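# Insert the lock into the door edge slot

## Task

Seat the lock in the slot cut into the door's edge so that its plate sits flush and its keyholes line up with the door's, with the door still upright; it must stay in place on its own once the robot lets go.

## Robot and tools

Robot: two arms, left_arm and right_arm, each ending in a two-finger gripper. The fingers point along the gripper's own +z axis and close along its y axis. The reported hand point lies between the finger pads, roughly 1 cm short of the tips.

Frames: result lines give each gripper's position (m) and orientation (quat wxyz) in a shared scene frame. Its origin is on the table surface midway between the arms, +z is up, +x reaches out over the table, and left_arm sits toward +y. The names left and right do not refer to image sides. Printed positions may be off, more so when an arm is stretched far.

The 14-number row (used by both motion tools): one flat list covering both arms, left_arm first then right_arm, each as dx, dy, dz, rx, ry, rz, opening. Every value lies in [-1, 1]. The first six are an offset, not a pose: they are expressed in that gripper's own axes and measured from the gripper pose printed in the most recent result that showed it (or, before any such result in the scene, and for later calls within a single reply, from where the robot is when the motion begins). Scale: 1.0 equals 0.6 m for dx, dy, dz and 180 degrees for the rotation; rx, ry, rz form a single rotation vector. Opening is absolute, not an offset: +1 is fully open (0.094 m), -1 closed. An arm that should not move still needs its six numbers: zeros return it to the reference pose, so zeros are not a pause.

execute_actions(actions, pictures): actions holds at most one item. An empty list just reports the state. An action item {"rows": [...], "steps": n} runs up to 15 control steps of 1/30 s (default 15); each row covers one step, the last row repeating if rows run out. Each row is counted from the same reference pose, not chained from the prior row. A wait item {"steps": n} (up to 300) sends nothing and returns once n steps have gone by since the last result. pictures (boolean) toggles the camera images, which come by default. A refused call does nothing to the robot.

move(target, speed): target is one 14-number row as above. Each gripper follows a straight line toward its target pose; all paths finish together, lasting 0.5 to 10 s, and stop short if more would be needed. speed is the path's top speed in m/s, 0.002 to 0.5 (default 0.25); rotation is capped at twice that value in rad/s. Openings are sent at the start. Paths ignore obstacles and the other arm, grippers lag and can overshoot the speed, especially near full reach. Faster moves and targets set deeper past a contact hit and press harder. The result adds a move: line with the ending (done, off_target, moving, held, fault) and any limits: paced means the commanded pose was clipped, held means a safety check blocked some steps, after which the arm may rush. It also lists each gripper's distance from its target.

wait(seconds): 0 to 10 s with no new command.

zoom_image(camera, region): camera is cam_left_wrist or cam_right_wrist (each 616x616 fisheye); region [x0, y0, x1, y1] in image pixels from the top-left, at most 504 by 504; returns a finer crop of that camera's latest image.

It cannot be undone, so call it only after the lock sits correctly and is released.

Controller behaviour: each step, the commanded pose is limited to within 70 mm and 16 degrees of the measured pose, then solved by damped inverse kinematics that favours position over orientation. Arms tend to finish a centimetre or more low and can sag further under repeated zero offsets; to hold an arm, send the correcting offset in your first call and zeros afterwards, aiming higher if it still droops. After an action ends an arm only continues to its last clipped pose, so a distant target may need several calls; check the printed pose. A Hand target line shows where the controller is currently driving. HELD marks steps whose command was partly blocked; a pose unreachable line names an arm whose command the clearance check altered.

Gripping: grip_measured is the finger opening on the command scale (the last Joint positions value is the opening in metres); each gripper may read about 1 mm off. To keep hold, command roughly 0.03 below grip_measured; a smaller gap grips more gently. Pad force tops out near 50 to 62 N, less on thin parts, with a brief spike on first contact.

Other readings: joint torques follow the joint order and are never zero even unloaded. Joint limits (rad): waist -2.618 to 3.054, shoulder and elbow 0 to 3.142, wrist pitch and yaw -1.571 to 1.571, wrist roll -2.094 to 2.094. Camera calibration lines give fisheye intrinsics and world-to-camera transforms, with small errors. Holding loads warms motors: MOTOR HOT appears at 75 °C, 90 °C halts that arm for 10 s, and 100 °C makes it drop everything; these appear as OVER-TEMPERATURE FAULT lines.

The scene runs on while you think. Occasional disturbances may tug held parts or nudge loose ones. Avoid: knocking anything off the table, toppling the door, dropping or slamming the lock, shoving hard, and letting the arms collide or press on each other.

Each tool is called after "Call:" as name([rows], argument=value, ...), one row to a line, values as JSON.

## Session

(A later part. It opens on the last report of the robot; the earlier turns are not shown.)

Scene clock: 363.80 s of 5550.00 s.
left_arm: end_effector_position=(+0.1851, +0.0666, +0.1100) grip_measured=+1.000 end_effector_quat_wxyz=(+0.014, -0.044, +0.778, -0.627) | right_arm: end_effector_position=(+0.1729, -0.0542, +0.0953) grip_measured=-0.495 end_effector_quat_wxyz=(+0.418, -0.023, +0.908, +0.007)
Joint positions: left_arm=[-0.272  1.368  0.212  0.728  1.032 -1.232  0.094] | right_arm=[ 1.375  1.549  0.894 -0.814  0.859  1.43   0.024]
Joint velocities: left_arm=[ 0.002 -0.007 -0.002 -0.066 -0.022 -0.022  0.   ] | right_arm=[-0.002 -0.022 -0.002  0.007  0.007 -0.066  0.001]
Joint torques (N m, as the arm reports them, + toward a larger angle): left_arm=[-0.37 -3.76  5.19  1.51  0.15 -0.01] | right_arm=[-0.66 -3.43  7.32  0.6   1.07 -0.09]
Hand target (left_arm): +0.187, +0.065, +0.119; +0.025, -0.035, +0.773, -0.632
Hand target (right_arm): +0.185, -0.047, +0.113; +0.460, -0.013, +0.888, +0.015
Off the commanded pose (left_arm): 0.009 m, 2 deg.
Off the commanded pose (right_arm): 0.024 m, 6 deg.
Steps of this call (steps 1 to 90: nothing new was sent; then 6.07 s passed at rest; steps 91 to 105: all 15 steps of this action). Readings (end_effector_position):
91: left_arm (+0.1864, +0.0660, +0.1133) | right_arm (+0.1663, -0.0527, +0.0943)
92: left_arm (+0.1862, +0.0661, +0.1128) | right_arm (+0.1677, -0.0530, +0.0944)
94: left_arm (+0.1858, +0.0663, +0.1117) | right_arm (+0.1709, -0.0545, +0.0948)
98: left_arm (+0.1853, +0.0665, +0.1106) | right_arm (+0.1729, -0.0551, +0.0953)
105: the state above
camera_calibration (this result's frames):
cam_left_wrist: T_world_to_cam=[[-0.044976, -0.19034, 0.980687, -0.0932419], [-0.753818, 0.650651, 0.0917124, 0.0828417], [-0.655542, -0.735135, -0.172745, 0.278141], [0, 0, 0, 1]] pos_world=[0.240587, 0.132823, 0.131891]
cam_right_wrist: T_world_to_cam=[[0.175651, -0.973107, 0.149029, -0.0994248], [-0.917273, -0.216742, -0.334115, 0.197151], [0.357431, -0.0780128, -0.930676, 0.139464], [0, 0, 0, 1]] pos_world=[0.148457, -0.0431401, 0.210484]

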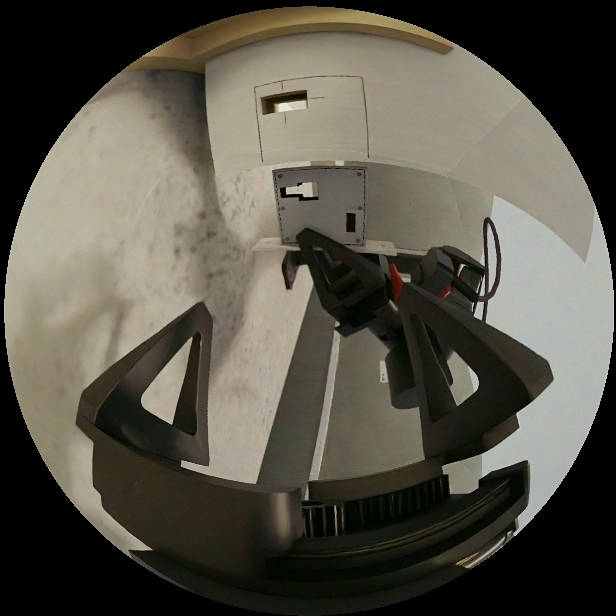

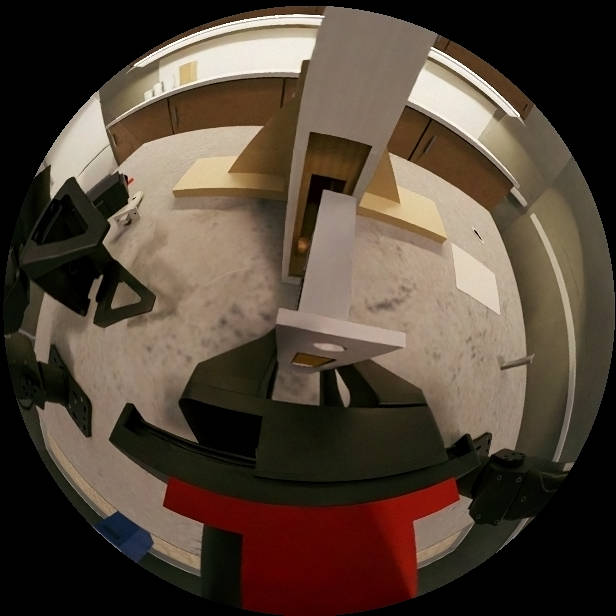

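Call:
execute_actions([
  {"rows":[[0,-0.015,0,0.005,0,0.008,1,-0.033,0.024,-0.003,-0.002,-0.03,0.008,-0.6]]},
])

Call:
zoom_image(camera="cam_right_wrist", region=[240, 110, 420, 320])

Scene clock: 370.40 s of 5550.00 s.
left_arm: end_effector_position=(+0.1850, +0.0666, +0.1098) grip_measured=+1.000 end_effector_quat_wxyz=(+0.012, -0.046, +0.778, -0.627) | right_arm: end_effector_position=(+0.1733, -0.0549, +0.0859) grip_measured=-0.495 end_effector_quat_wxyz=(+0.419, -0.030, +0.908, -0.010)
Joint positions: left_arm=[-0.272  1.368  0.212  0.727  1.032 -1.236  0.094] | right_arm=[ 1.375  1.589  0.894 -0.812  0.862  1.431  0.024]
Joint velocities: left_arm=[ 0.007  0.002  0.007  0.037 -0.022 -0.022  0.   ] | right_arm=[-0.012 -0.002  0.012 -0.022  0.007  0.066  0.001]
Joint torques (N m, as the arm reports them, + toward a larger angle): left_arm=[-0.39 -3.71  5.    1.56  0.18  0.  ] | right_arm=[ 0.35 -4.37  9.08  0.46  1.05  0.12]
Hand target (left_arm): +0.185, +0.065, +0.119; +0.022, -0.034, +0.773, -0.633
Hand target (right_arm): +0.182, -0.041, +0.112; +0.459, -0.011, +0.888, +0.017
Off the commanded pose (left_arm): 0.009 m, 2 deg.
Off the commanded pose (right_arm): 0.032 m, 6 deg.
Steps of this call (steps 1 to 90: nothing new was sent; then 3.10 s passed at rest; steps 91 to 105: all 15 steps of this action). Readings (end_effector_position):
91: left_arm (+0.1850, +0.0666, +0.1098) | right_arm (+0.1730, -0.0541, +0.0947)
92: left_arm (+0.1850, +0.0666, +0.1098) | right_arm (+0.1733, -0.0540, +0.0933)
94: left_arm (+0.1850, +0.0666, +0.1098) | right_arm (+0.1733, -0.0545, +0.0891)
98: left_arm (+0.1850, +0.0666, +0.1098) | right_arm (+0.1733, -0.0549, +0.0859)
105: the state above
camera_calibration (this result's frames):
cam_left_wrist: T_world_to_cam=[[-0.0401521, -0.190546, 0.980857, -0.0939712], [-0.753902, 0.650021, 0.0954146, 0.0824345], [-0.655759, -0.735639, -0.169753, 0.277834], [0, 0, 0, 1]] pos_world=[0.240566, 0.132895, 0.13147]
cam_right_wrist: T_world_to_cam=[[0.174371, -0.96703, 0.185604, -0.101359], [-0.91694, -0.228168, -0.327352, 0.192916], [0.358908, -0.113107, -0.926494, 0.127953], [0, 0, 0, 1]] pos_world=[0.148643, -0.039528, 0.200511]

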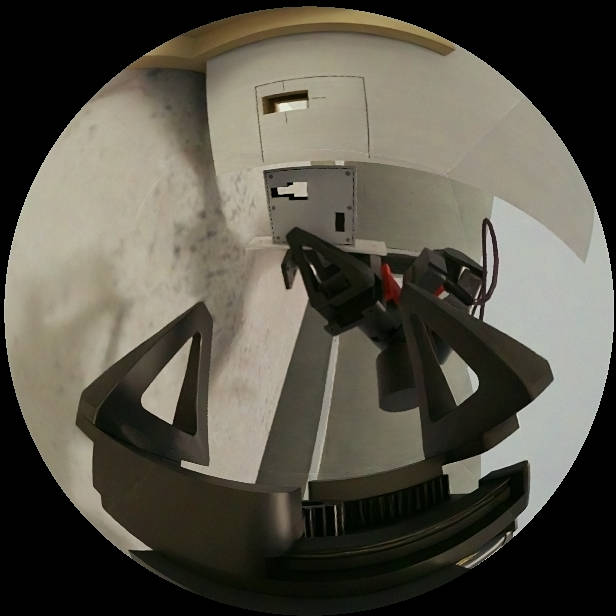

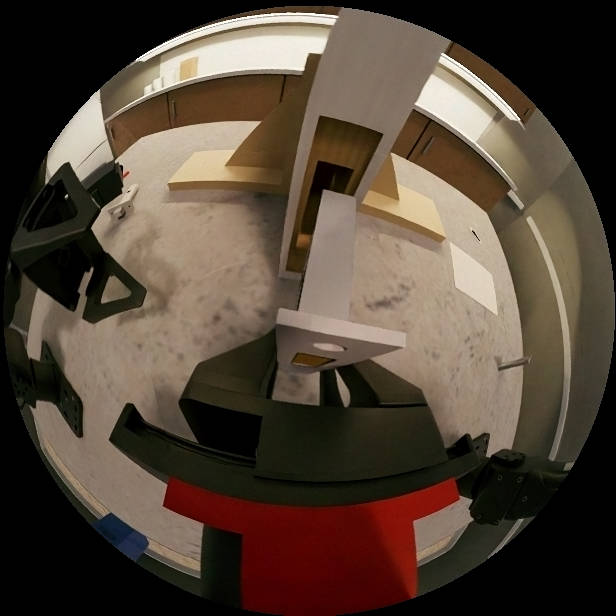

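Region (240, 110, 420, 320) of cam_right_wrist's 616x616 image, scaled by 2.400, with more detail than that image has; it fills the left 432 columns of this view, and the rest is white.

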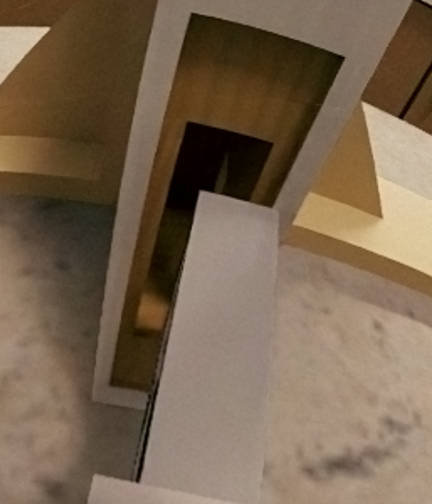

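Call:
execute_actions([
  {"rows":[[0,-0.015,0,0.005,0,0.008,1,-0.051,0.027,-0.02,-0.013,-0.029,0.022,-0.6]]},
])

Call:
zoom_image(camera="cam_right_wrist", region=[240, 110, 420, 320])

Scene clock: 379.27 s of 5550.00 s.
left_arm: end_effector_position=(+0.1850, +0.0666, +0.1098) grip_measured=+1.000 end_effector_quat_wxyz=(+0.011, -0.047, +0.778, -0.627) | right_arm: end_effector_position=(+0.1733, -0.0549, +0.0859) grip_measured=-0.495 end_effector_quat_wxyz=(+0.419, -0.028, +0.908, -0.009)
Joint positions: left_arm=[-0.272  1.368  0.212  0.727  1.032 -1.24   0.094] | right_arm=[ 1.375  1.589  0.894 -0.812  0.862  1.435  0.024]
Joint velocities: left_arm=[ 0.007 -0.002  0.002 -0.037 -0.037 -0.007  0.   ] | right_arm=[ 0.012 -0.007 -0.007  0.051  0.095  0.007  0.   ]
Joint torques (N m, as the arm reports them, + toward a larger angle): left_arm=[-0.5  -3.79  4.97  1.54  0.19  0.01] | right_arm=[ 0.33 -5.12  9.85  0.42  1.02  0.12]
Hand target (left_arm): +0.185, +0.065, +0.119; +0.020, -0.036, +0.773, -0.633
Hand target (right_arm): +0.182, -0.039, +0.116; +0.458, -0.006, +0.889, +0.024
Off the commanded pose (left_arm): 0.009 m, 2 deg.
Off the commanded pose (right_arm): 0.037 m, 7 deg.
Steps of this call (steps 1 to 90: nothing new was sent; then 5.37 s passed at rest; steps 91 to 105: all 15 steps of this action). Readings (end_effector_position):
91: left_arm (+0.1850, +0.0666, +0.1098) | right_arm (+0.1733, -0.0549, +0.0859)
92: left_arm (+0.1850, +0.0666, +0.1098) | right_arm (+0.1733, -0.0549, +0.0859)
94: left_arm (+0.1850, +0.0666, +0.1098) | right_arm (+0.1733, -0.0549, +0.0859)
98: left_arm (+0.1850, +0.0666, +0.1098) | right_arm (+0.1733, -0.0549, +0.0859)
105: the state above
camera_calibration (this result's frames):
cam_left_wrist: T_world_to_cam=[[-0.0363524, -0.190291, 0.981054, -0.0947128], [-0.754072, 0.649435, 0.0980263, 0.0822184], [-0.655784, -0.736223, -0.167102, 0.277587], [0, 0, 0, 1]] pos_world=[0.240593, 0.132947, 0.131244]
cam_right_wrist: T_world_to_cam=[[0.171741, -0.968088, 0.18251, -0.100696], [-0.917568, -0.224623, -0.328046, 0.193279], [0.358573, -0.111127, -0.926864, 0.128151], [0, 0, 0, 1]] pos_world=[0.148688, -0.0398268, 0.200561]

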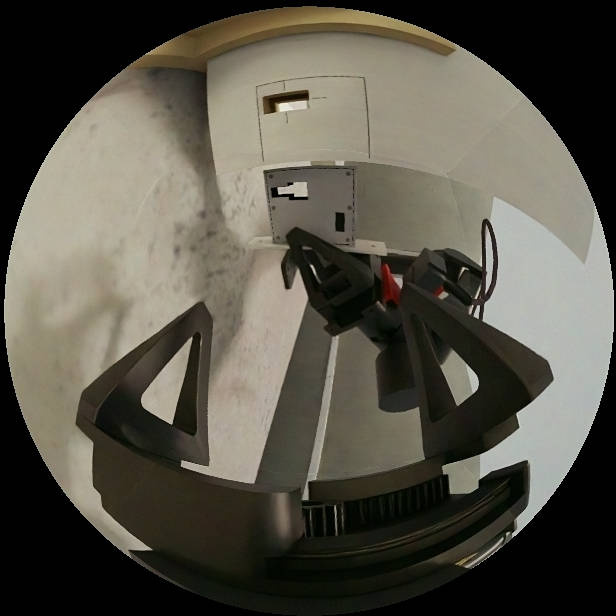

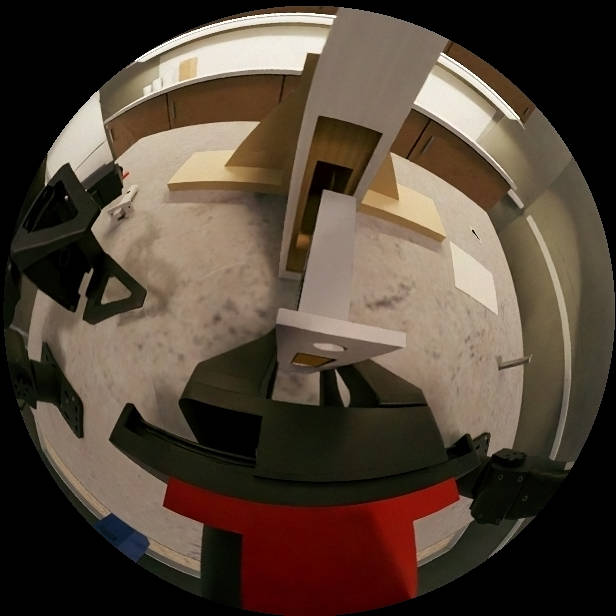

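Region (240, 110, 420, 320) of cam_right_wrist's 616x616 image, scaled by 2.400, with more detail than that image has; it fills the left 432 columns of this view, and the rest is white.

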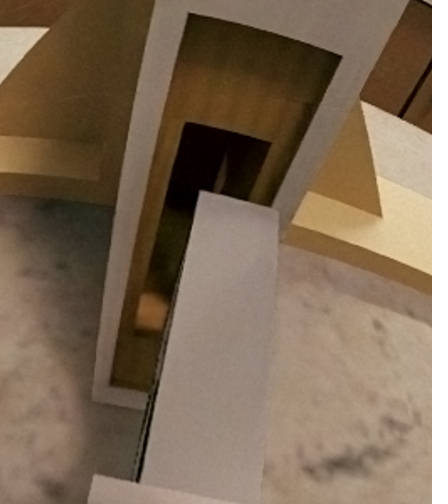

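Call:
execute_actions([
  {"rows":[[0,-0.015,0,0.005,0,0.01,1,-0.057,0.034,-0.023,-0.017,-0.029,0.023,-0.6]]},
])

Call:
zoom_image(camera="cam_right_wrist", region=[240, 110, 420, 320])

Scene clock: 385.00 s of 5550.00 s.
left_arm: end_effector_position=(+0.1850, +0.0666, +0.1098) grip_measured=+1.000 end_effector_quat_wxyz=(+0.011, -0.047, +0.778, -0.627) | right_arm: end_effector_position=(+0.1736, -0.0474, +0.0920) grip_measured=-0.495 end_effector_quat_wxyz=(+0.419, -0.023, +0.908, +0.003)
Joint positions: left_arm=[-0.272  1.368  0.212  0.727  1.032 -1.24   0.094] | right_arm=[ 1.375  1.589  0.919 -0.811  0.862  1.435  0.024]
Joint velocities: left_arm=[ 0.007 -0.017 -0.012  0.007  0.007  0.066  0.   ] | right_arm=[ 0.017 -0.002 -0.007 -0.007 -0.037  0.022  0.001]
Joint torques (N m, as the arm reports them, + toward a larger angle): left_arm=[-0.49 -3.82  5.03  1.55  0.19  0.03] | right_arm=[ 0.02 -5.25  9.    0.52  1.01 -0.03]
Hand target (left_arm): +0.185, +0.065, +0.119; +0.021, -0.035, +0.773, -0.633
Hand target (right_arm): +0.183, -0.035, +0.120; +0.458, -0.005, +0.888, +0.031
Off the commanded pose (left_arm): 0.009 m, 2 deg.
Off the commanded pose (right_arm): 0.033 m, 6 deg.
Steps of this call (steps 1 to 90: nothing new was sent; then 2.23 s passed at rest; steps 91 to 105: all 15 steps of this action). Readings (end_effector_position):
91: left_arm (+0.1850, +0.0666, +0.1098) | right_arm (+0.1732, -0.0543, +0.0865)
92: left_arm (+0.1850, +0.0666, +0.1098) | right_arm (+0.1733, -0.0532, +0.0874)
94: left_arm (+0.1850, +0.0666, +0.1098) | right_arm (+0.1734, -0.0501, +0.0899)
98: left_arm (+0.1850, +0.0666, +0.1098) | right_arm (+0.1736, -0.0474, +0.0920)
105: the state above
camera_calibration (this result's frames):
cam_left_wrist: T_world_to_cam=[[-0.0359724, -0.190265, 0.981073, -0.0947869], [-0.754089, 0.649376, 0.0982876, 0.0821967], [-0.655786, -0.736281, -0.166837, 0.277562], [0, 0, 0, 1]] pos_world=[0.240595, 0.132952, 0.131221]
cam_right_wrist: T_world_to_cam=[[0.171637, -0.972492, 0.157481, -0.0924421], [-0.917304, -0.21606, -0.334471, 0.198176], [0.359296, -0.0870502, -0.929155, 0.13572], [0, 0, 0, 1]] pos_world=[0.148891, -0.0352669, 0.206947]

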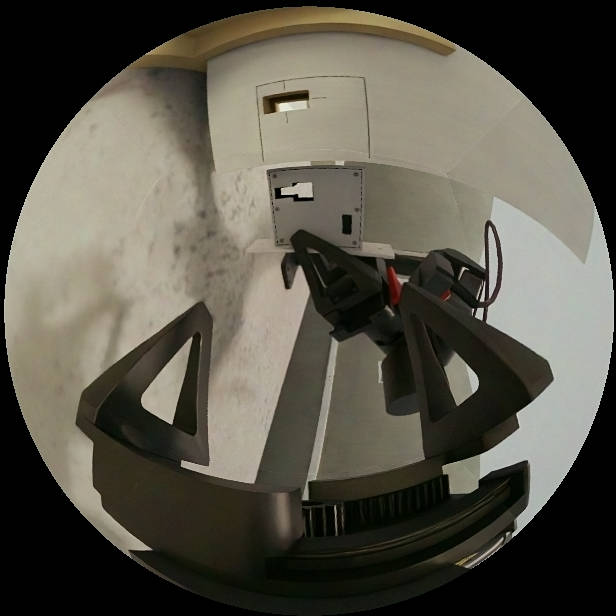

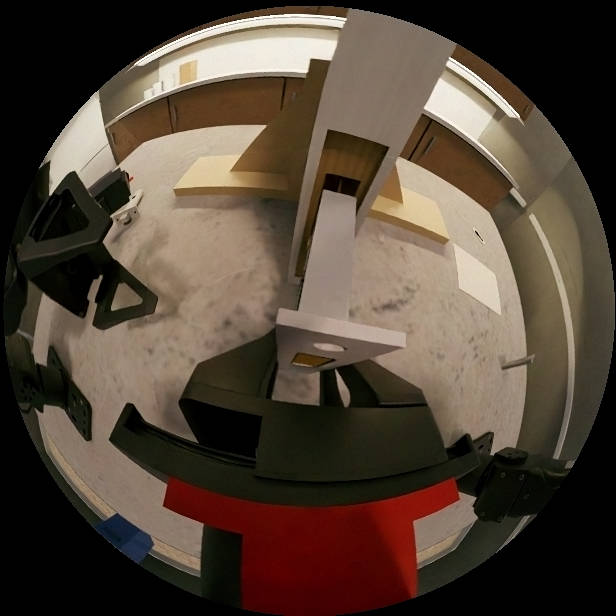

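Region (240, 110, 420, 320) of cam_right_wrist's 616x616 image, scaled by 2.400, with more detail than that image has; it fills the left 432 columns of this view, and the rest is white.

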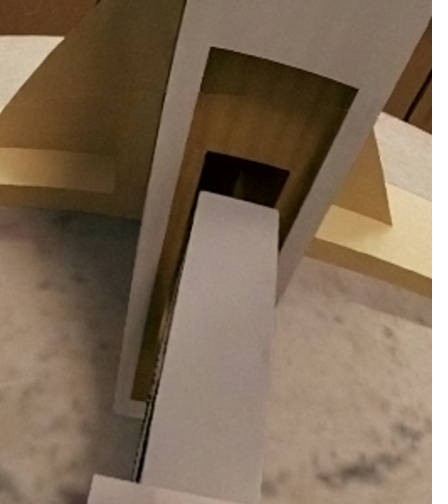

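Call:
execute_actions([
  {"rows":[[0,-0.015,0,0.005,0,0.01,1,-0.052,0.021,-0.012,-0.012,-0.029,0.018,-0.6],[0,-0.015,0,0.005,0,0.01,1,-0.055,0.021,-0.008,-0.012,-0.029,0.018,-0.6],[0,-0.015,0,0.005,0,0.01,1,-0.058,0.022,-0.004,-0.012,-0.029,0.018,-0.6],[0,-0.015,0,0.005,0,0.01,1,-0.061,0.022,0,-0.012,-0.029,0.018,-0.6],[0,-0.015,0,0.005,0,0.01,1,-0.064,0.022,0.003,-0.012,-0.029,0.018,-0.6]]},
])

Call:
zoom_image(camera="cam_right_wrist", region=[240, 110, 420, 320])

Scene clock: 398.27 s of 5550.00 s.
left_arm: end_effector_position=(+0.1850, +0.0666, +0.1098) grip_measured=+1.000 end_effector_quat_wxyz=(+0.011, -0.047, +0.778, -0.627) | right_arm: end_effector_position=(+0.1823, -0.0461, +0.0911) grip_measured=-0.495 end_effector_quat_wxyz=(+0.416, -0.023, +0.909, +0.001)
Joint positions: left_arm=[-0.272  1.368  0.212  0.727  1.032 -1.24   0.094] | right_arm=[ 1.339  1.589  0.919 -0.776  0.85   1.383  0.024]
Joint velocities: left_arm=[-0.002 -0.002 -0.012 -0.022  0.022 -0.022  0.   ] | right_arm=[ 0.017 -0.012  0.012  0.007 -0.051  0.007  0.   ]
Joint torques (N m, as the arm reports them, + toward a larger angle): left_arm=[-0.43 -3.76  5.06  1.57  0.21  0.02] | right_arm=[-1.49 -5.92  7.74  0.93  1.04 -0.32]
Hand target (left_arm): +0.185, +0.065, +0.119; +0.021, -0.035, +0.773, -0.633
Hand target (right_arm): +0.198, -0.036, +0.120; +0.459, -0.001, +0.888, +0.029
Off the commanded pose (left_arm): 0.009 m, 2 deg.
Off the commanded pose (right_arm): 0.036 m, 7 deg.
Steps of this call (steps 1 to 90: nothing new was sent; then 9.77 s passed at rest; steps 91 to 105: all 15 steps of this action). Readings (end_effector_position):
91: left_arm (+0.1850, +0.0666, +0.1098) | right_arm (+0.1736, -0.0472, +0.0920)
92: left_arm (+0.1850, +0.0666, +0.1098) | right_arm (+0.1740, -0.0470, +0.0920)
94: left_arm (+0.1850, +0.0666, +0.1098) | right_arm (+0.1771, -0.0465, +0.0922)
98: left_arm (+0.1850, +0.0666, +0.1098) | right_arm (+0.1822, -0.0462, +0.0914)
105: the state above
camera_calibration (this result's frames):
cam_left_wrist: T_world_to_cam=[[-0.0359724, -0.190265, 0.981073, -0.0947869], [-0.754089, 0.649376, 0.0982876, 0.0821967], [-0.655786, -0.736281, -0.166837, 0.277562], [0, 0, 0, 1]] pos_world=[0.240595, 0.132952, 0.131221]
cam_right_wrist: T_world_to_cam=[[0.171692, -0.972103, 0.159807, -0.092782], [-0.920344, -0.216136, -0.325963, 0.205954], [0.35141, -0.0911123, -0.931778, 0.133351], [0, 0, 0, 1]] pos_world=[0.158618, -0.0335296, 0.206214]

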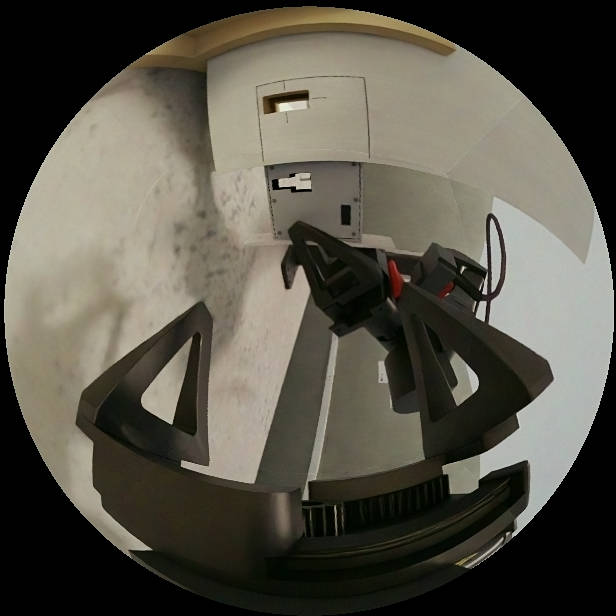

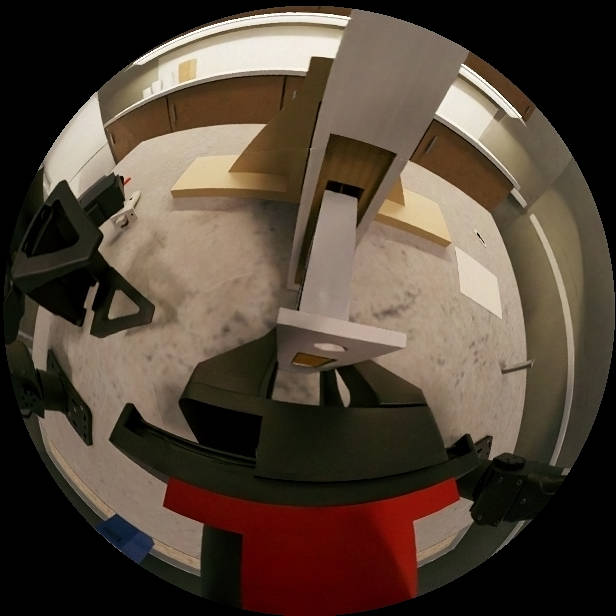

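Region (240, 110, 420, 320) of cam_right_wrist's 616x616 image, scaled by 2.400, with more detail than that image has; it fills the left 432 columns of this view, and the rest is white.

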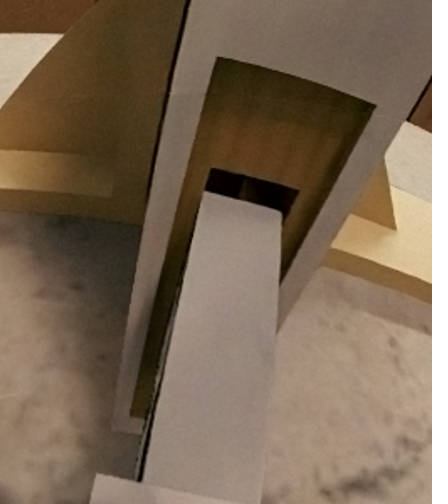

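Call:
execute_actions([
  {"rows":[[0,-0.015,0,0.005,0,0.01,1,-0.058,0.016,-0.023,-0.015,-0.031,0.024,-0.6]]},
])

Call:
zoom_image(camera="cam_right_wrist", region=[240, 110, 420, 320])

Scene clock: 408.97 s of 5550.00 s.
left_arm: end_effector_position=(+0.1850, +0.0666, +0.1098) grip_measured=+1.000 end_effector_quat_wxyz=(+0.011, -0.047, +0.778, -0.627) | right_arm: end_effector_position=(+0.1822, -0.0462, +0.0917) grip_measured=-0.495 end_effector_quat_wxyz=(+0.415, -0.022, +0.909, +0.002)
Joint positions: left_arm=[-0.272  1.368  0.212  0.727  1.032 -1.24   0.094] | right_arm=[ 1.339  1.586  0.919 -0.777  0.849  1.384  0.024]
Joint velocities: left_arm=[-0.012  0.007 -0.012 -0.022  0.022  0.007  0.   ] | right_arm=[-0.007 -0.002 -0.002  0.007 -0.022  0.022 -0.001]
Joint torques (N m, as the arm reports them, + toward a larger angle): left_arm=[-0.58 -3.77  5.03  1.56  0.2   0.02] | right_arm=[-0.23 -7.12  7.97  0.62  1.04  0.01]
Hand target (left_arm): +0.185, +0.065, +0.119; +0.021, -0.035, +0.773, -0.633
Hand target (right_arm): +0.193, -0.038, +0.126; +0.458, +0.004, +0.888, +0.037
Off the commanded pose (left_arm): 0.009 m, 2 deg.
Off the commanded pose (right_arm): 0.038 m, 7 deg.
Steps of this call (steps 1 to 90: nothing new was sent; then 7.20 s passed at rest; steps 91 to 105: all 15 steps of this action). Readings (end_effector_position):
91: left_arm (+0.1850, +0.0666, +0.1098) | right_arm (+0.1823, -0.0462, +0.0912)
92: left_arm (+0.1850, +0.0666, +0.1098) | right_arm (+0.1822, -0.0463, +0.0914)
94: left_arm (+0.1850, +0.0666, +0.1098) | right_arm (+0.1822, -0.0462, +0.0917)
98: left_arm (+0.1850, +0.0666, +0.1098) | right_arm (+0.1822, -0.0462, +0.0917)
105: the state above
camera_calibration (this result's frames):
cam_left_wrist: T_world_to_cam=[[-0.0359724, -0.190265, 0.981073, -0.0947869], [-0.754089, 0.649376, 0.0982876, 0.0821967], [-0.655786, -0.736281, -0.166837, 0.277562], [0, 0, 0, 1]] pos_world=[0.240595, 0.132952, 0.131221]
cam_right_wrist: T_world_to_cam=[[0.171155, -0.972663, 0.156951, -0.0926425], [-0.920688, -0.214613, -0.325997, 0.20619], [0.350769, -0.0887071, -0.932251, 0.134259], [0, 0, 0, 1]] pos_world=[0.158599, -0.0339492, 0.206921]

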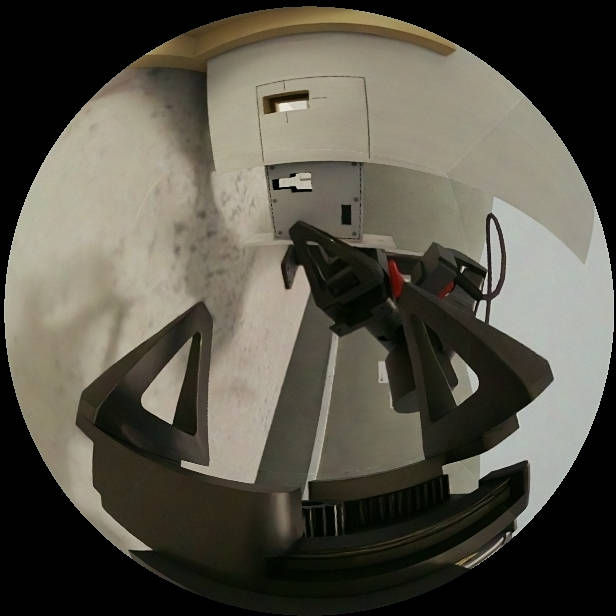

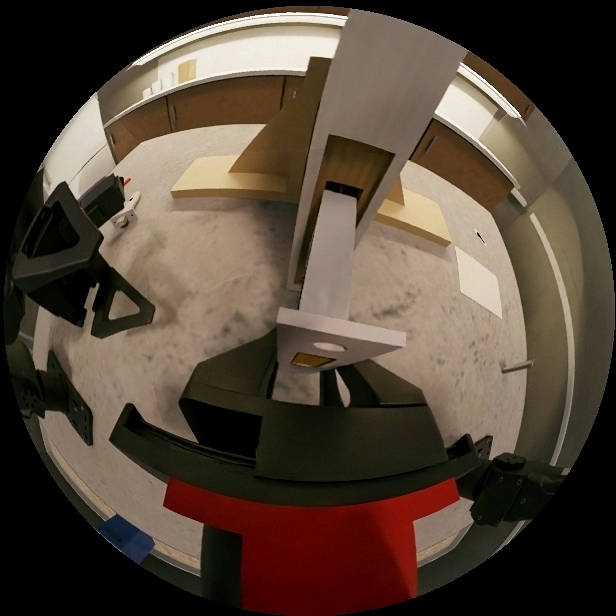

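Region (240, 110, 420, 320) of cam_right_wrist's 616x616 image, scaled by 2.400, with more detail than that image has; it fills the left 432 columns of this view, and the rest is white.

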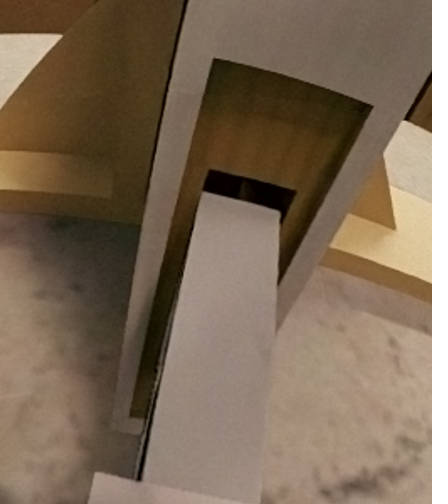

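Call:
execute_actions([
  {"rows":[[0,-0.015,0,0.005,0,0.01,1,-0.063,0.014,-0.024,-0.015,-0.036,0.025,-0.6]]},
], pictures=false)

Call:
execute_actions([
  {"rows":[[0,-0.015,0,0.005,0,0.01,1,-0.066,0.014,-0.008,-0.013,-0.033,0.021,-0.6]]},
])

Call:
zoom_image(camera="cam_right_wrist", region=[240, 110, 420, 320])

Scene clock: 415.70 s of 5550.00 s.
left_arm: end_effector_position=(+0.1850, +0.0666, +0.1098) grip_measured=+1.000 end_effector_quat_wxyz=(+0.011, -0.047, +0.778, -0.627) | right_arm: end_effector_position=(+0.1822, -0.0462, +0.0917) grip_measured=-0.495 end_effector_quat_wxyz=(+0.415, -0.022, +0.909, +0.002)
Joint positions: left_arm=[-0.272  1.368  0.212  0.727  1.032 -1.24   0.094] | right_arm=[ 1.339  1.586  0.919 -0.777  0.849  1.384  0.024]
Joint velocities: left_arm=[ 0.007  0.002 -0.027 -0.037  0.007 -0.051  0.   ] | right_arm=[-0.012 -0.007 -0.007  0.022  0.037  0.007  0.   ]
Joint torques (N m, as the arm reports them, + toward a larger angle): left_arm=[-0.42 -3.65  5.02  1.56  0.2   0.01] | right_arm=[-0.2  -7.6   7.63  0.63  1.15  0.04]
Hand target (left_arm): +0.185, +0.065, +0.119; +0.021, -0.035, +0.773, -0.633
Hand target (right_arm): +0.195, -0.039, +0.129; +0.464, +0.007, +0.885, +0.039
Off the commanded pose (left_arm): 0.009 m, 2 deg.
Off the commanded pose (right_arm): 0.041 m, 8 deg.
Steps of this call (steps 1 to 90: nothing new was sent; then 3.23 s passed at rest; steps 91 to 105: all 15 steps of this action). Readings (end_effector_position):
91: left_arm (+0.1850, +0.0666, +0.1098) | right_arm (+0.1822, -0.0462, +0.0917)
92: left_arm (+0.1850, +0.0666, +0.1098) | right_arm (+0.1822, -0.0462, +0.0917)
94: left_arm (+0.1850, +0.0666, +0.1098) | right_arm (+0.1822, -0.0462, +0.0917)
98: left_arm (+0.1850, +0.0666, +0.1098) | right_arm (+0.1822, -0.0462, +0.0917)
105: the state above

Scene clock: 416.20 s of 5550.00 s.
left_arm: end_effector_position=(+0.1850, +0.0666, +0.1098) grip_measured=+1.000 end_effector_quat_wxyz=(+0.011, -0.047, +0.778, -0.627) | right_arm: end_effector_position=(+0.1830, -0.0467, +0.0922) grip_measured=-0.495 end_effector_quat_wxyz=(+0.409, -0.025, +0.912, +0.002)
Joint positions: left_arm=[-0.272  1.368  0.212  0.727  1.032 -1.24   0.094] | right_arm=[ 1.329  1.576  0.919 -0.775  0.833  1.363  0.024]
Joint velocities: left_arm=[ 0.007 -0.017 -0.012 -0.037 -0.022 -0.037  0.   ] | right_arm=[-0.002 -0.002 -0.002  0.022 -0.037 -0.007  0.001]
Joint torques (N m, as the arm reports them, + toward a larger angle): left_arm=[-0.45 -3.71  5.01  1.56  0.19  0.02] | right_arm=[-2.12 -6.53  7.18  0.98  1.17 -0.27]
Hand target (left_arm): +0.185, +0.065, +0.119; +0.021, -0.035, +0.773, -0.633
Hand target (right_arm): +0.202, -0.040, +0.125; +0.460, +0.004, +0.887, +0.031
Off the commanded pose (left_arm): 0.009 m, 2 deg.
Off the commanded pose (right_arm): 0.040 m, 8 deg.
Steps of this call (steps 1 to 15: all 15 steps of this action). Readings (end_effector_position):
1: left_arm (+0.1850, +0.0666, +0.1098) | right_arm (+0.1827, -0.0464, +0.0915)
2: left_arm (+0.1850, +0.0666, +0.1098) | right_arm (+0.1827, -0.0463, +0.0917)
4: left_arm (+0.1850, +0.0666, +0.1098) | right_arm (+0.1829, -0.0466, +0.0920)
8: left_arm (+0.1850, +0.0666, +0.1098) | right_arm (+0.1829, -0.0466, +0.0922)
15: the state above
camera_calibration (this result's frames):
cam_left_wrist: T_world_to_cam=[[-0.0359724, -0.190265, 0.981073, -0.0947869], [-0.754089, 0.649376, 0.0982876, 0.0821967], [-0.655786, -0.736281, -0.166837, 0.277562], [0, 0, 0, 1]] pos_world=[0.240595, 0.132952, 0.131221]
cam_right_wrist: T_world_to_cam=[[0.179153, -0.971279, 0.15659, -0.0946603], [-0.924101, -0.220743, -0.311947, 0.205986], [0.337554, -0.0888184, -0.937107, 0.137222], [0, 0, 0, 1]] pos_world=[0.160991, -0.0342839, 0.207671]

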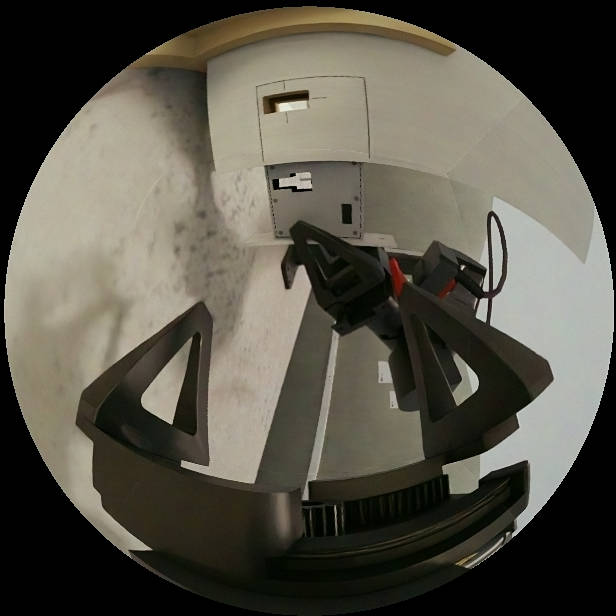

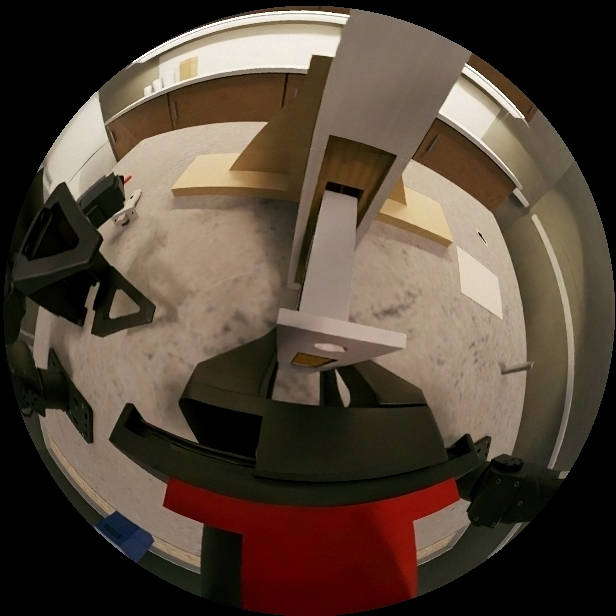

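Region (240, 110, 420, 320) of cam_right_wrist's 616x616 image, scaled by 2.400, with more detail than that image has; it fills the left 432 columns of this view, and the rest is white.

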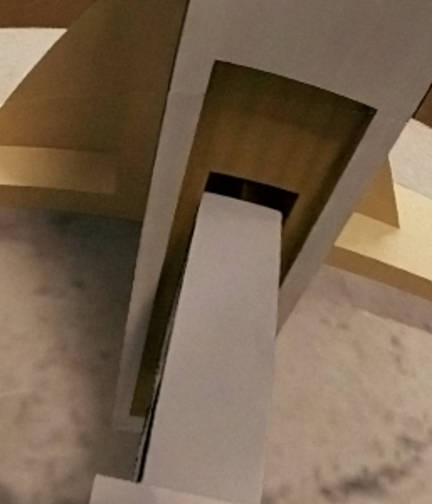

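Call:
execute_actions([
  {"rows":[[0,-0.015,0,0.005,0,0.01,1,-0.052,0.014,-0.03,-0.015,-0.041,0.026,-0.6]]},
])

Call:
zoom_image(camera="cam_right_wrist", region=[240, 110, 420, 320])

Scene clock: 422.77 s of 5550.00 s.
left_arm: end_effector_position=(+0.1850, +0.0666, +0.1098) grip_measured=+1.000 end_effector_quat_wxyz=(+0.011, -0.047, +0.778, -0.627) | right_arm: end_effector_position=(+0.1809, -0.0450, +0.0958) grip_measured=-0.495 end_effector_quat_wxyz=(+0.421, -0.017, +0.907, +0.011)
Joint positions: left_arm=[-0.272  1.368  0.212  0.727  1.032 -1.24   0.094] | right_arm=[ 1.349  1.576  0.919 -0.779  0.861  1.401  0.024]
Joint velocities: left_arm=[ 0.012 -0.002  0.007  0.022 -0.007 -0.095  0.   ] | right_arm=[-0.002 -0.002  0.002 -0.022 -0.051 -0.037 -0.   ]
Joint torques (N m, as the arm reports them, + toward a larger angle): left_arm=[-0.45 -3.72  5.14  1.54  0.2   0.02] | right_arm=[ 0.77 -6.77  7.2   0.56  1.09  0.11]
Hand target (left_arm): +0.185, +0.065, +0.119; +0.021, -0.035, +0.773, -0.633
Hand target (right_arm): +0.189, -0.039, +0.127; +0.464, +0.005, +0.885, +0.041
Off the commanded pose (left_arm): 0.009 m, 2 deg.
Off the commanded pose (right_arm): 0.034 m, 7 deg.
Steps of this call (steps 1 to 90: nothing new was sent; then 3.07 s passed at rest; steps 91 to 105: all 15 steps of this action). Readings (end_effector_position):
91: left_arm (+0.1850, +0.0666, +0.1098) | right_arm (+0.1824, -0.0464, +0.0925)
92: left_arm (+0.1850, +0.0666, +0.1098) | right_arm (+0.1818, -0.0461, +0.0931)
94: left_arm (+0.1850, +0.0666, +0.1098) | right_arm (+0.1809, -0.0456, +0.0940)
98: left_arm (+0.1850, +0.0666, +0.1098) | right_arm (+0.1802, -0.0449, +0.0950)
105: the state above
camera_calibration (this result's frames):
cam_left_wrist: T_world_to_cam=[[-0.0359724, -0.190265, 0.981073, -0.0947869], [-0.754089, 0.649376, 0.0982876, 0.0821967], [-0.655786, -0.736281, -0.166837, 0.277562], [0, 0, 0, 1]] pos_world=[0.240595, 0.132952, 0.131221]
cam_right_wrist: T_world_to_cam=[[0.167025, -0.976082, 0.139167, -0.0895938], [-0.917383, -0.205572, -0.340806, 0.207772], [0.361263, -0.0707459, -0.929776, 0.137269], [0, 0, 0, 1]] pos_world=[0.15598, -0.0350276, 0.210908]

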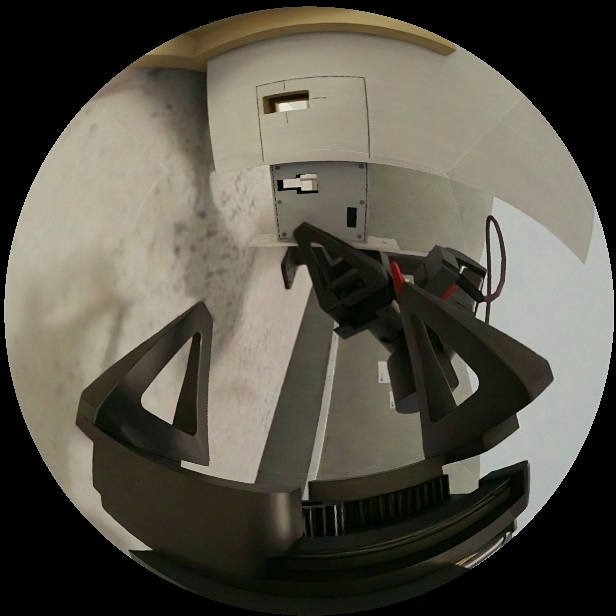

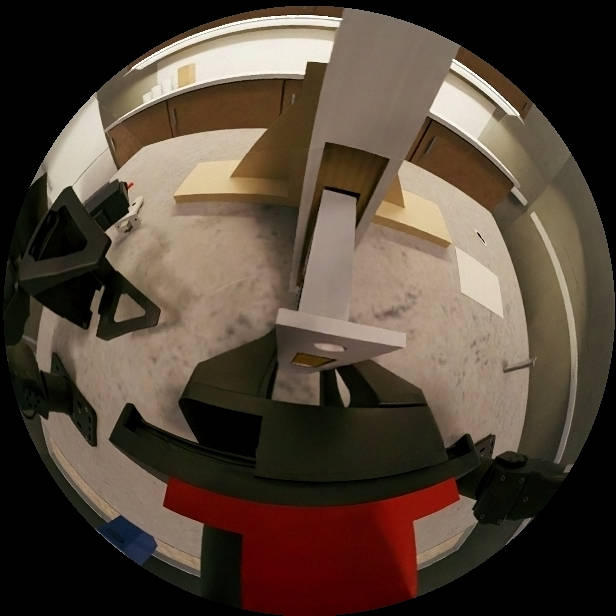

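Region (240, 110, 420, 320) of cam_right_wrist's 616x616 image, scaled by 2.400, with more detail than that image has; it fills the left 432 columns of this view, and the rest is white.

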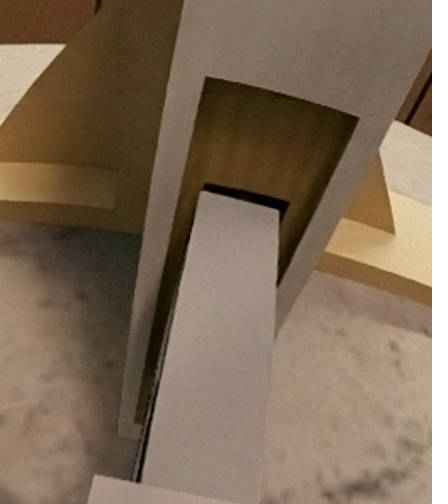

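Call:
execute_actions([
  {"rows":[[0,-0.015,0,0.005,0,0.01,1,-0.056,0.007,-0.006,-0.006,-0.027,0.023,-0.6]]},
])

Call:
zoom_image(camera="cam_right_wrist", region=[240, 110, 420, 320])

Scene clock: 431.03 s of 5550.00 s.
left_arm: end_effector_position=(+0.1850, +0.0666, +0.1098) grip_measured=+1.000 end_effector_quat_wxyz=(+0.011, -0.047, +0.778, -0.627) | right_arm: end_effector_position=(+0.1824, -0.0463, +0.0935) grip_measured=-0.495 end_effector_quat_wxyz=(+0.413, -0.012, +0.911, +0.010)
Joint positions: left_arm=[-0.272  1.368  0.212  0.727  1.032 -1.24   0.094] | right_arm=[ 1.335  1.576  0.919 -0.777  0.843  1.398  0.024]
Joint velocities: left_arm=[-0.007  0.002  0.002 -0.022  0.051 -0.007  0.   ] | right_arm=[ 0.012 -0.012 -0.017  0.007 -0.007  0.037 -0.001]
Joint torques (N m, as the arm reports them, + toward a larger angle): left_arm=[-0.5  -3.73  5.11  1.55  0.2   0.01] | right_arm=[-1.65 -6.45  7.29  0.69  1.08 -0.08]
Hand target (left_arm): +0.185, +0.065, +0.119; +0.021, -0.035, +0.773, -0.633
Hand target (right_arm): +0.198, -0.042, +0.123; +0.457, +0.015, +0.889, +0.033
Off the commanded pose (left_arm): 0.009 m, 2 deg.
Off the commanded pose (right_arm): 0.035 m, 7 deg.
Steps of this call (steps 1 to 90: nothing new was sent; then 4.77 s passed at rest; steps 91 to 105: all 15 steps of this action). Readings (end_effector_position):
91: left_arm (+0.1850, +0.0666, +0.1098) | right_arm (+0.1816, -0.0453, +0.0958)
92: left_arm (+0.1850, +0.0666, +0.1098) | right_arm (+0.1821, -0.0457, +0.0951)
94: left_arm (+0.1850, +0.0666, +0.1098) | right_arm (+0.1821, -0.0458, +0.0947)
98: left_arm (+0.1850, +0.0666, +0.1098) | right_arm (+0.1825, -0.0462, +0.0937)
105: the state above
camera_calibration (this result's frames):
cam_left_wrist: T_world_to_cam=[[-0.0359724, -0.190265, 0.981073, -0.0947869], [-0.754089, 0.649376, 0.0982876, 0.0821967], [-0.655786, -0.736281, -0.166837, 0.277562], [0, 0, 0, 1]] pos_world=[0.240595, 0.132952, 0.131221]
cam_right_wrist: T_world_to_cam=[[0.160109, -0.977841, 0.134881, -0.0891534], [-0.924989, -0.196332, -0.325345, 0.208535], [0.344617, -0.0726724, -0.935926, 0.13802], [0, 0, 0, 1]] pos_world=[0.159603, -0.0362054, 0.209047]

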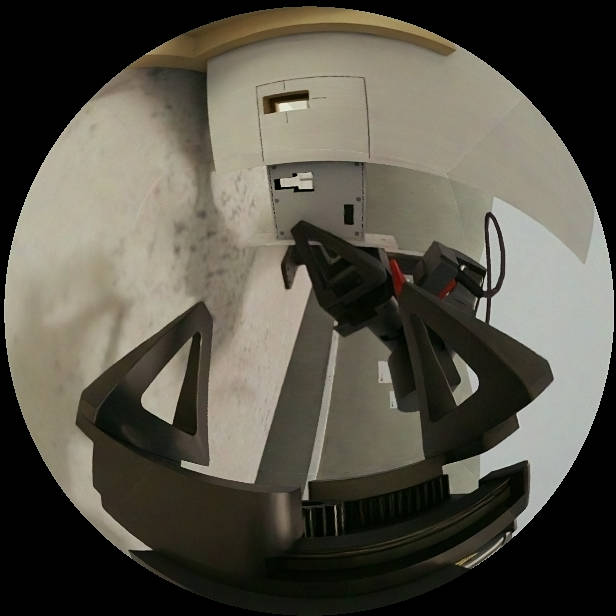

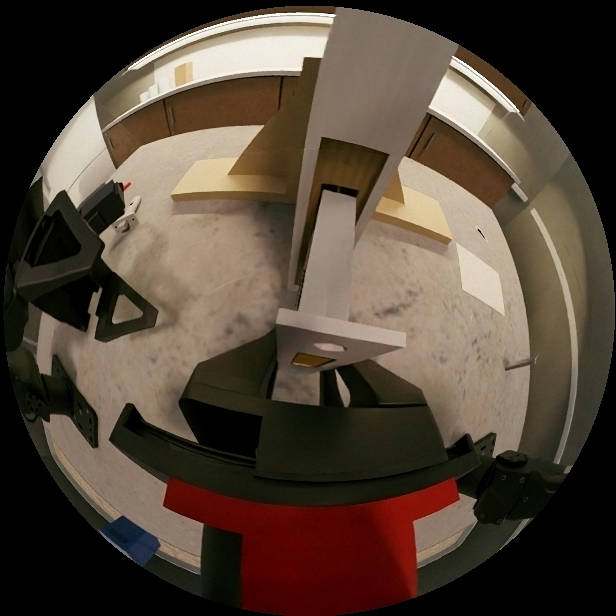

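Region (240, 110, 420, 320) of cam_right_wrist's 616x616 image, scaled by 2.400, with more detail than that image has; it fills the left 432 columns of this view, and the rest is white.

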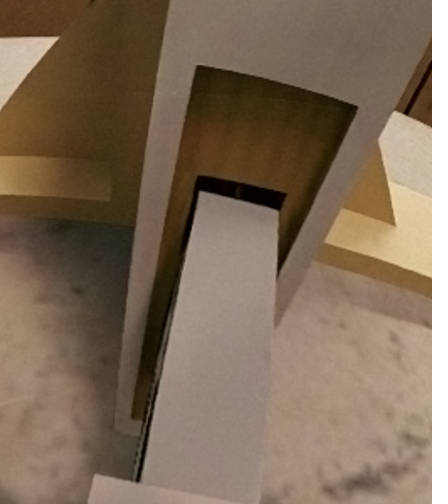

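Call:
execute_actions([
  {"rows":[[0,-0.015,0,0.005,0,0.01,1,-0.064,0.009,-0.016,-0.006,-0.045,0.021,-0.6]]},
])

Call:
zoom_image(camera="cam_right_wrist", region=[240, 110, 420, 320])

Scene clock: 437.70 s of 5550.00 s.
left_arm: end_effector_position=(+0.1850, +0.0666, +0.1098) grip_measured=+1.000 end_effector_quat_wxyz=(+0.011, -0.047, +0.778, -0.627) | right_arm: end_effector_position=(+0.1826, -0.0463, +0.0936) grip_measured=-0.495 end_effector_quat_wxyz=(+0.413, -0.010, +0.910, +0.010)
Joint positions: left_arm=[-0.272  1.368  0.212  0.727  1.032 -1.24   0.094] | right_arm=[ 1.335  1.576  0.919 -0.777  0.845  1.402  0.024]
Joint velocities: left_arm=[-0.017 -0.017 -0.007 -0.007 -0.037 -0.066  0.   ] | right_arm=[ 0.002 -0.007 -0.012  0.007 -0.037  0.037 -0.   ]
Joint torques (N m, as the arm reports them, + toward a larger angle): left_arm=[-0.5  -3.69  5.01  1.56  0.19  0.01] | right_arm=[-0.38 -6.05  7.72  0.54  1.38  0.13]
Hand target (left_arm): +0.185, +0.065, +0.119; +0.021, -0.035, +0.773, -0.633
Hand target (right_arm): +0.198, -0.042, +0.128; +0.473, +0.017, +0.880, +0.031
Off the commanded pose (left_arm): 0.009 m, 2 deg.
Off the commanded pose (right_arm): 0.040 m, 9 deg.
Steps of this call (steps 1 to 90: nothing new was sent; then 3.17 s passed at rest; steps 91 to 105: all 15 steps of this action). Readings (end_effector_position):
91: left_arm (+0.1850, +0.0666, +0.1098) | right_arm (+0.1826, -0.0463, +0.0936)
92: left_arm (+0.1850, +0.0666, +0.1098) | right_arm (+0.1826, -0.0463, +0.0936)
94: left_arm (+0.1850, +0.0666, +0.1098) | right_arm (+0.1826, -0.0463, +0.0936)
98: left_arm (+0.1850, +0.0666, +0.1098) | right_arm (+0.1826, -0.0463, +0.0936)
105: the state above
camera_calibration (this result's frames):
cam_left_wrist: T_world_to_cam=[[-0.0359724, -0.190265, 0.981073, -0.0947869], [-0.754089, 0.649376, 0.0982876, 0.0821967], [-0.655786, -0.736281, -0.166837, 0.277562], [0, 0, 0, 1]] pos_world=[0.240595, 0.132952, 0.131221]
cam_right_wrist: T_world_to_cam=[[0.157607, -0.978557, 0.132612, -0.0885905], [-0.925122, -0.193286, -0.326788, 0.209002], [0.345412, -0.0711787, -0.935748, 0.13802], [0, 0, 0, 1]] pos_world=[0.159641, -0.0364697, 0.209199]

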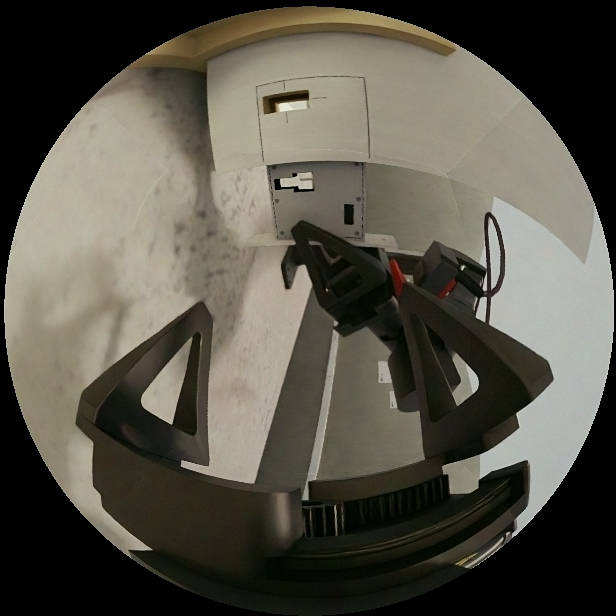

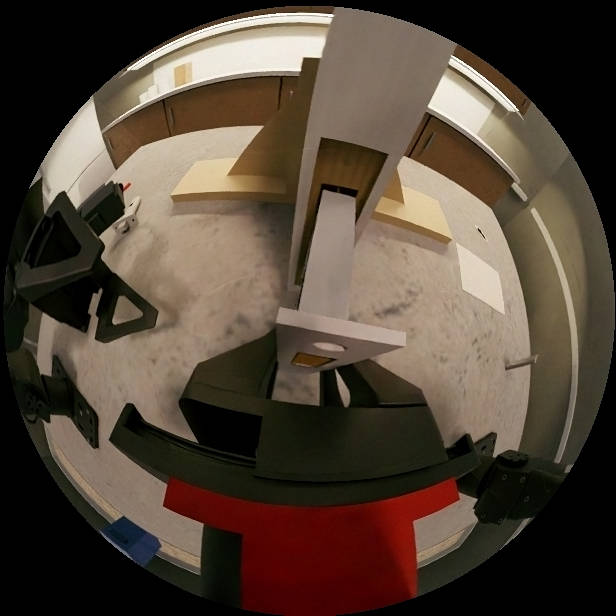

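Region (240, 110, 420, 320) of cam_right_wrist's 616x616 image, scaled by 2.400, with more detail than that image has; it fills the left 432 columns of this view, and the rest is white.

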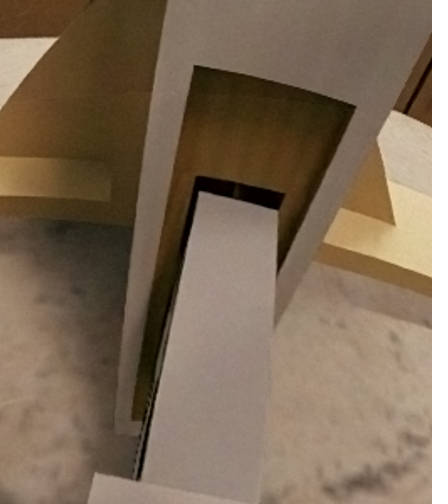

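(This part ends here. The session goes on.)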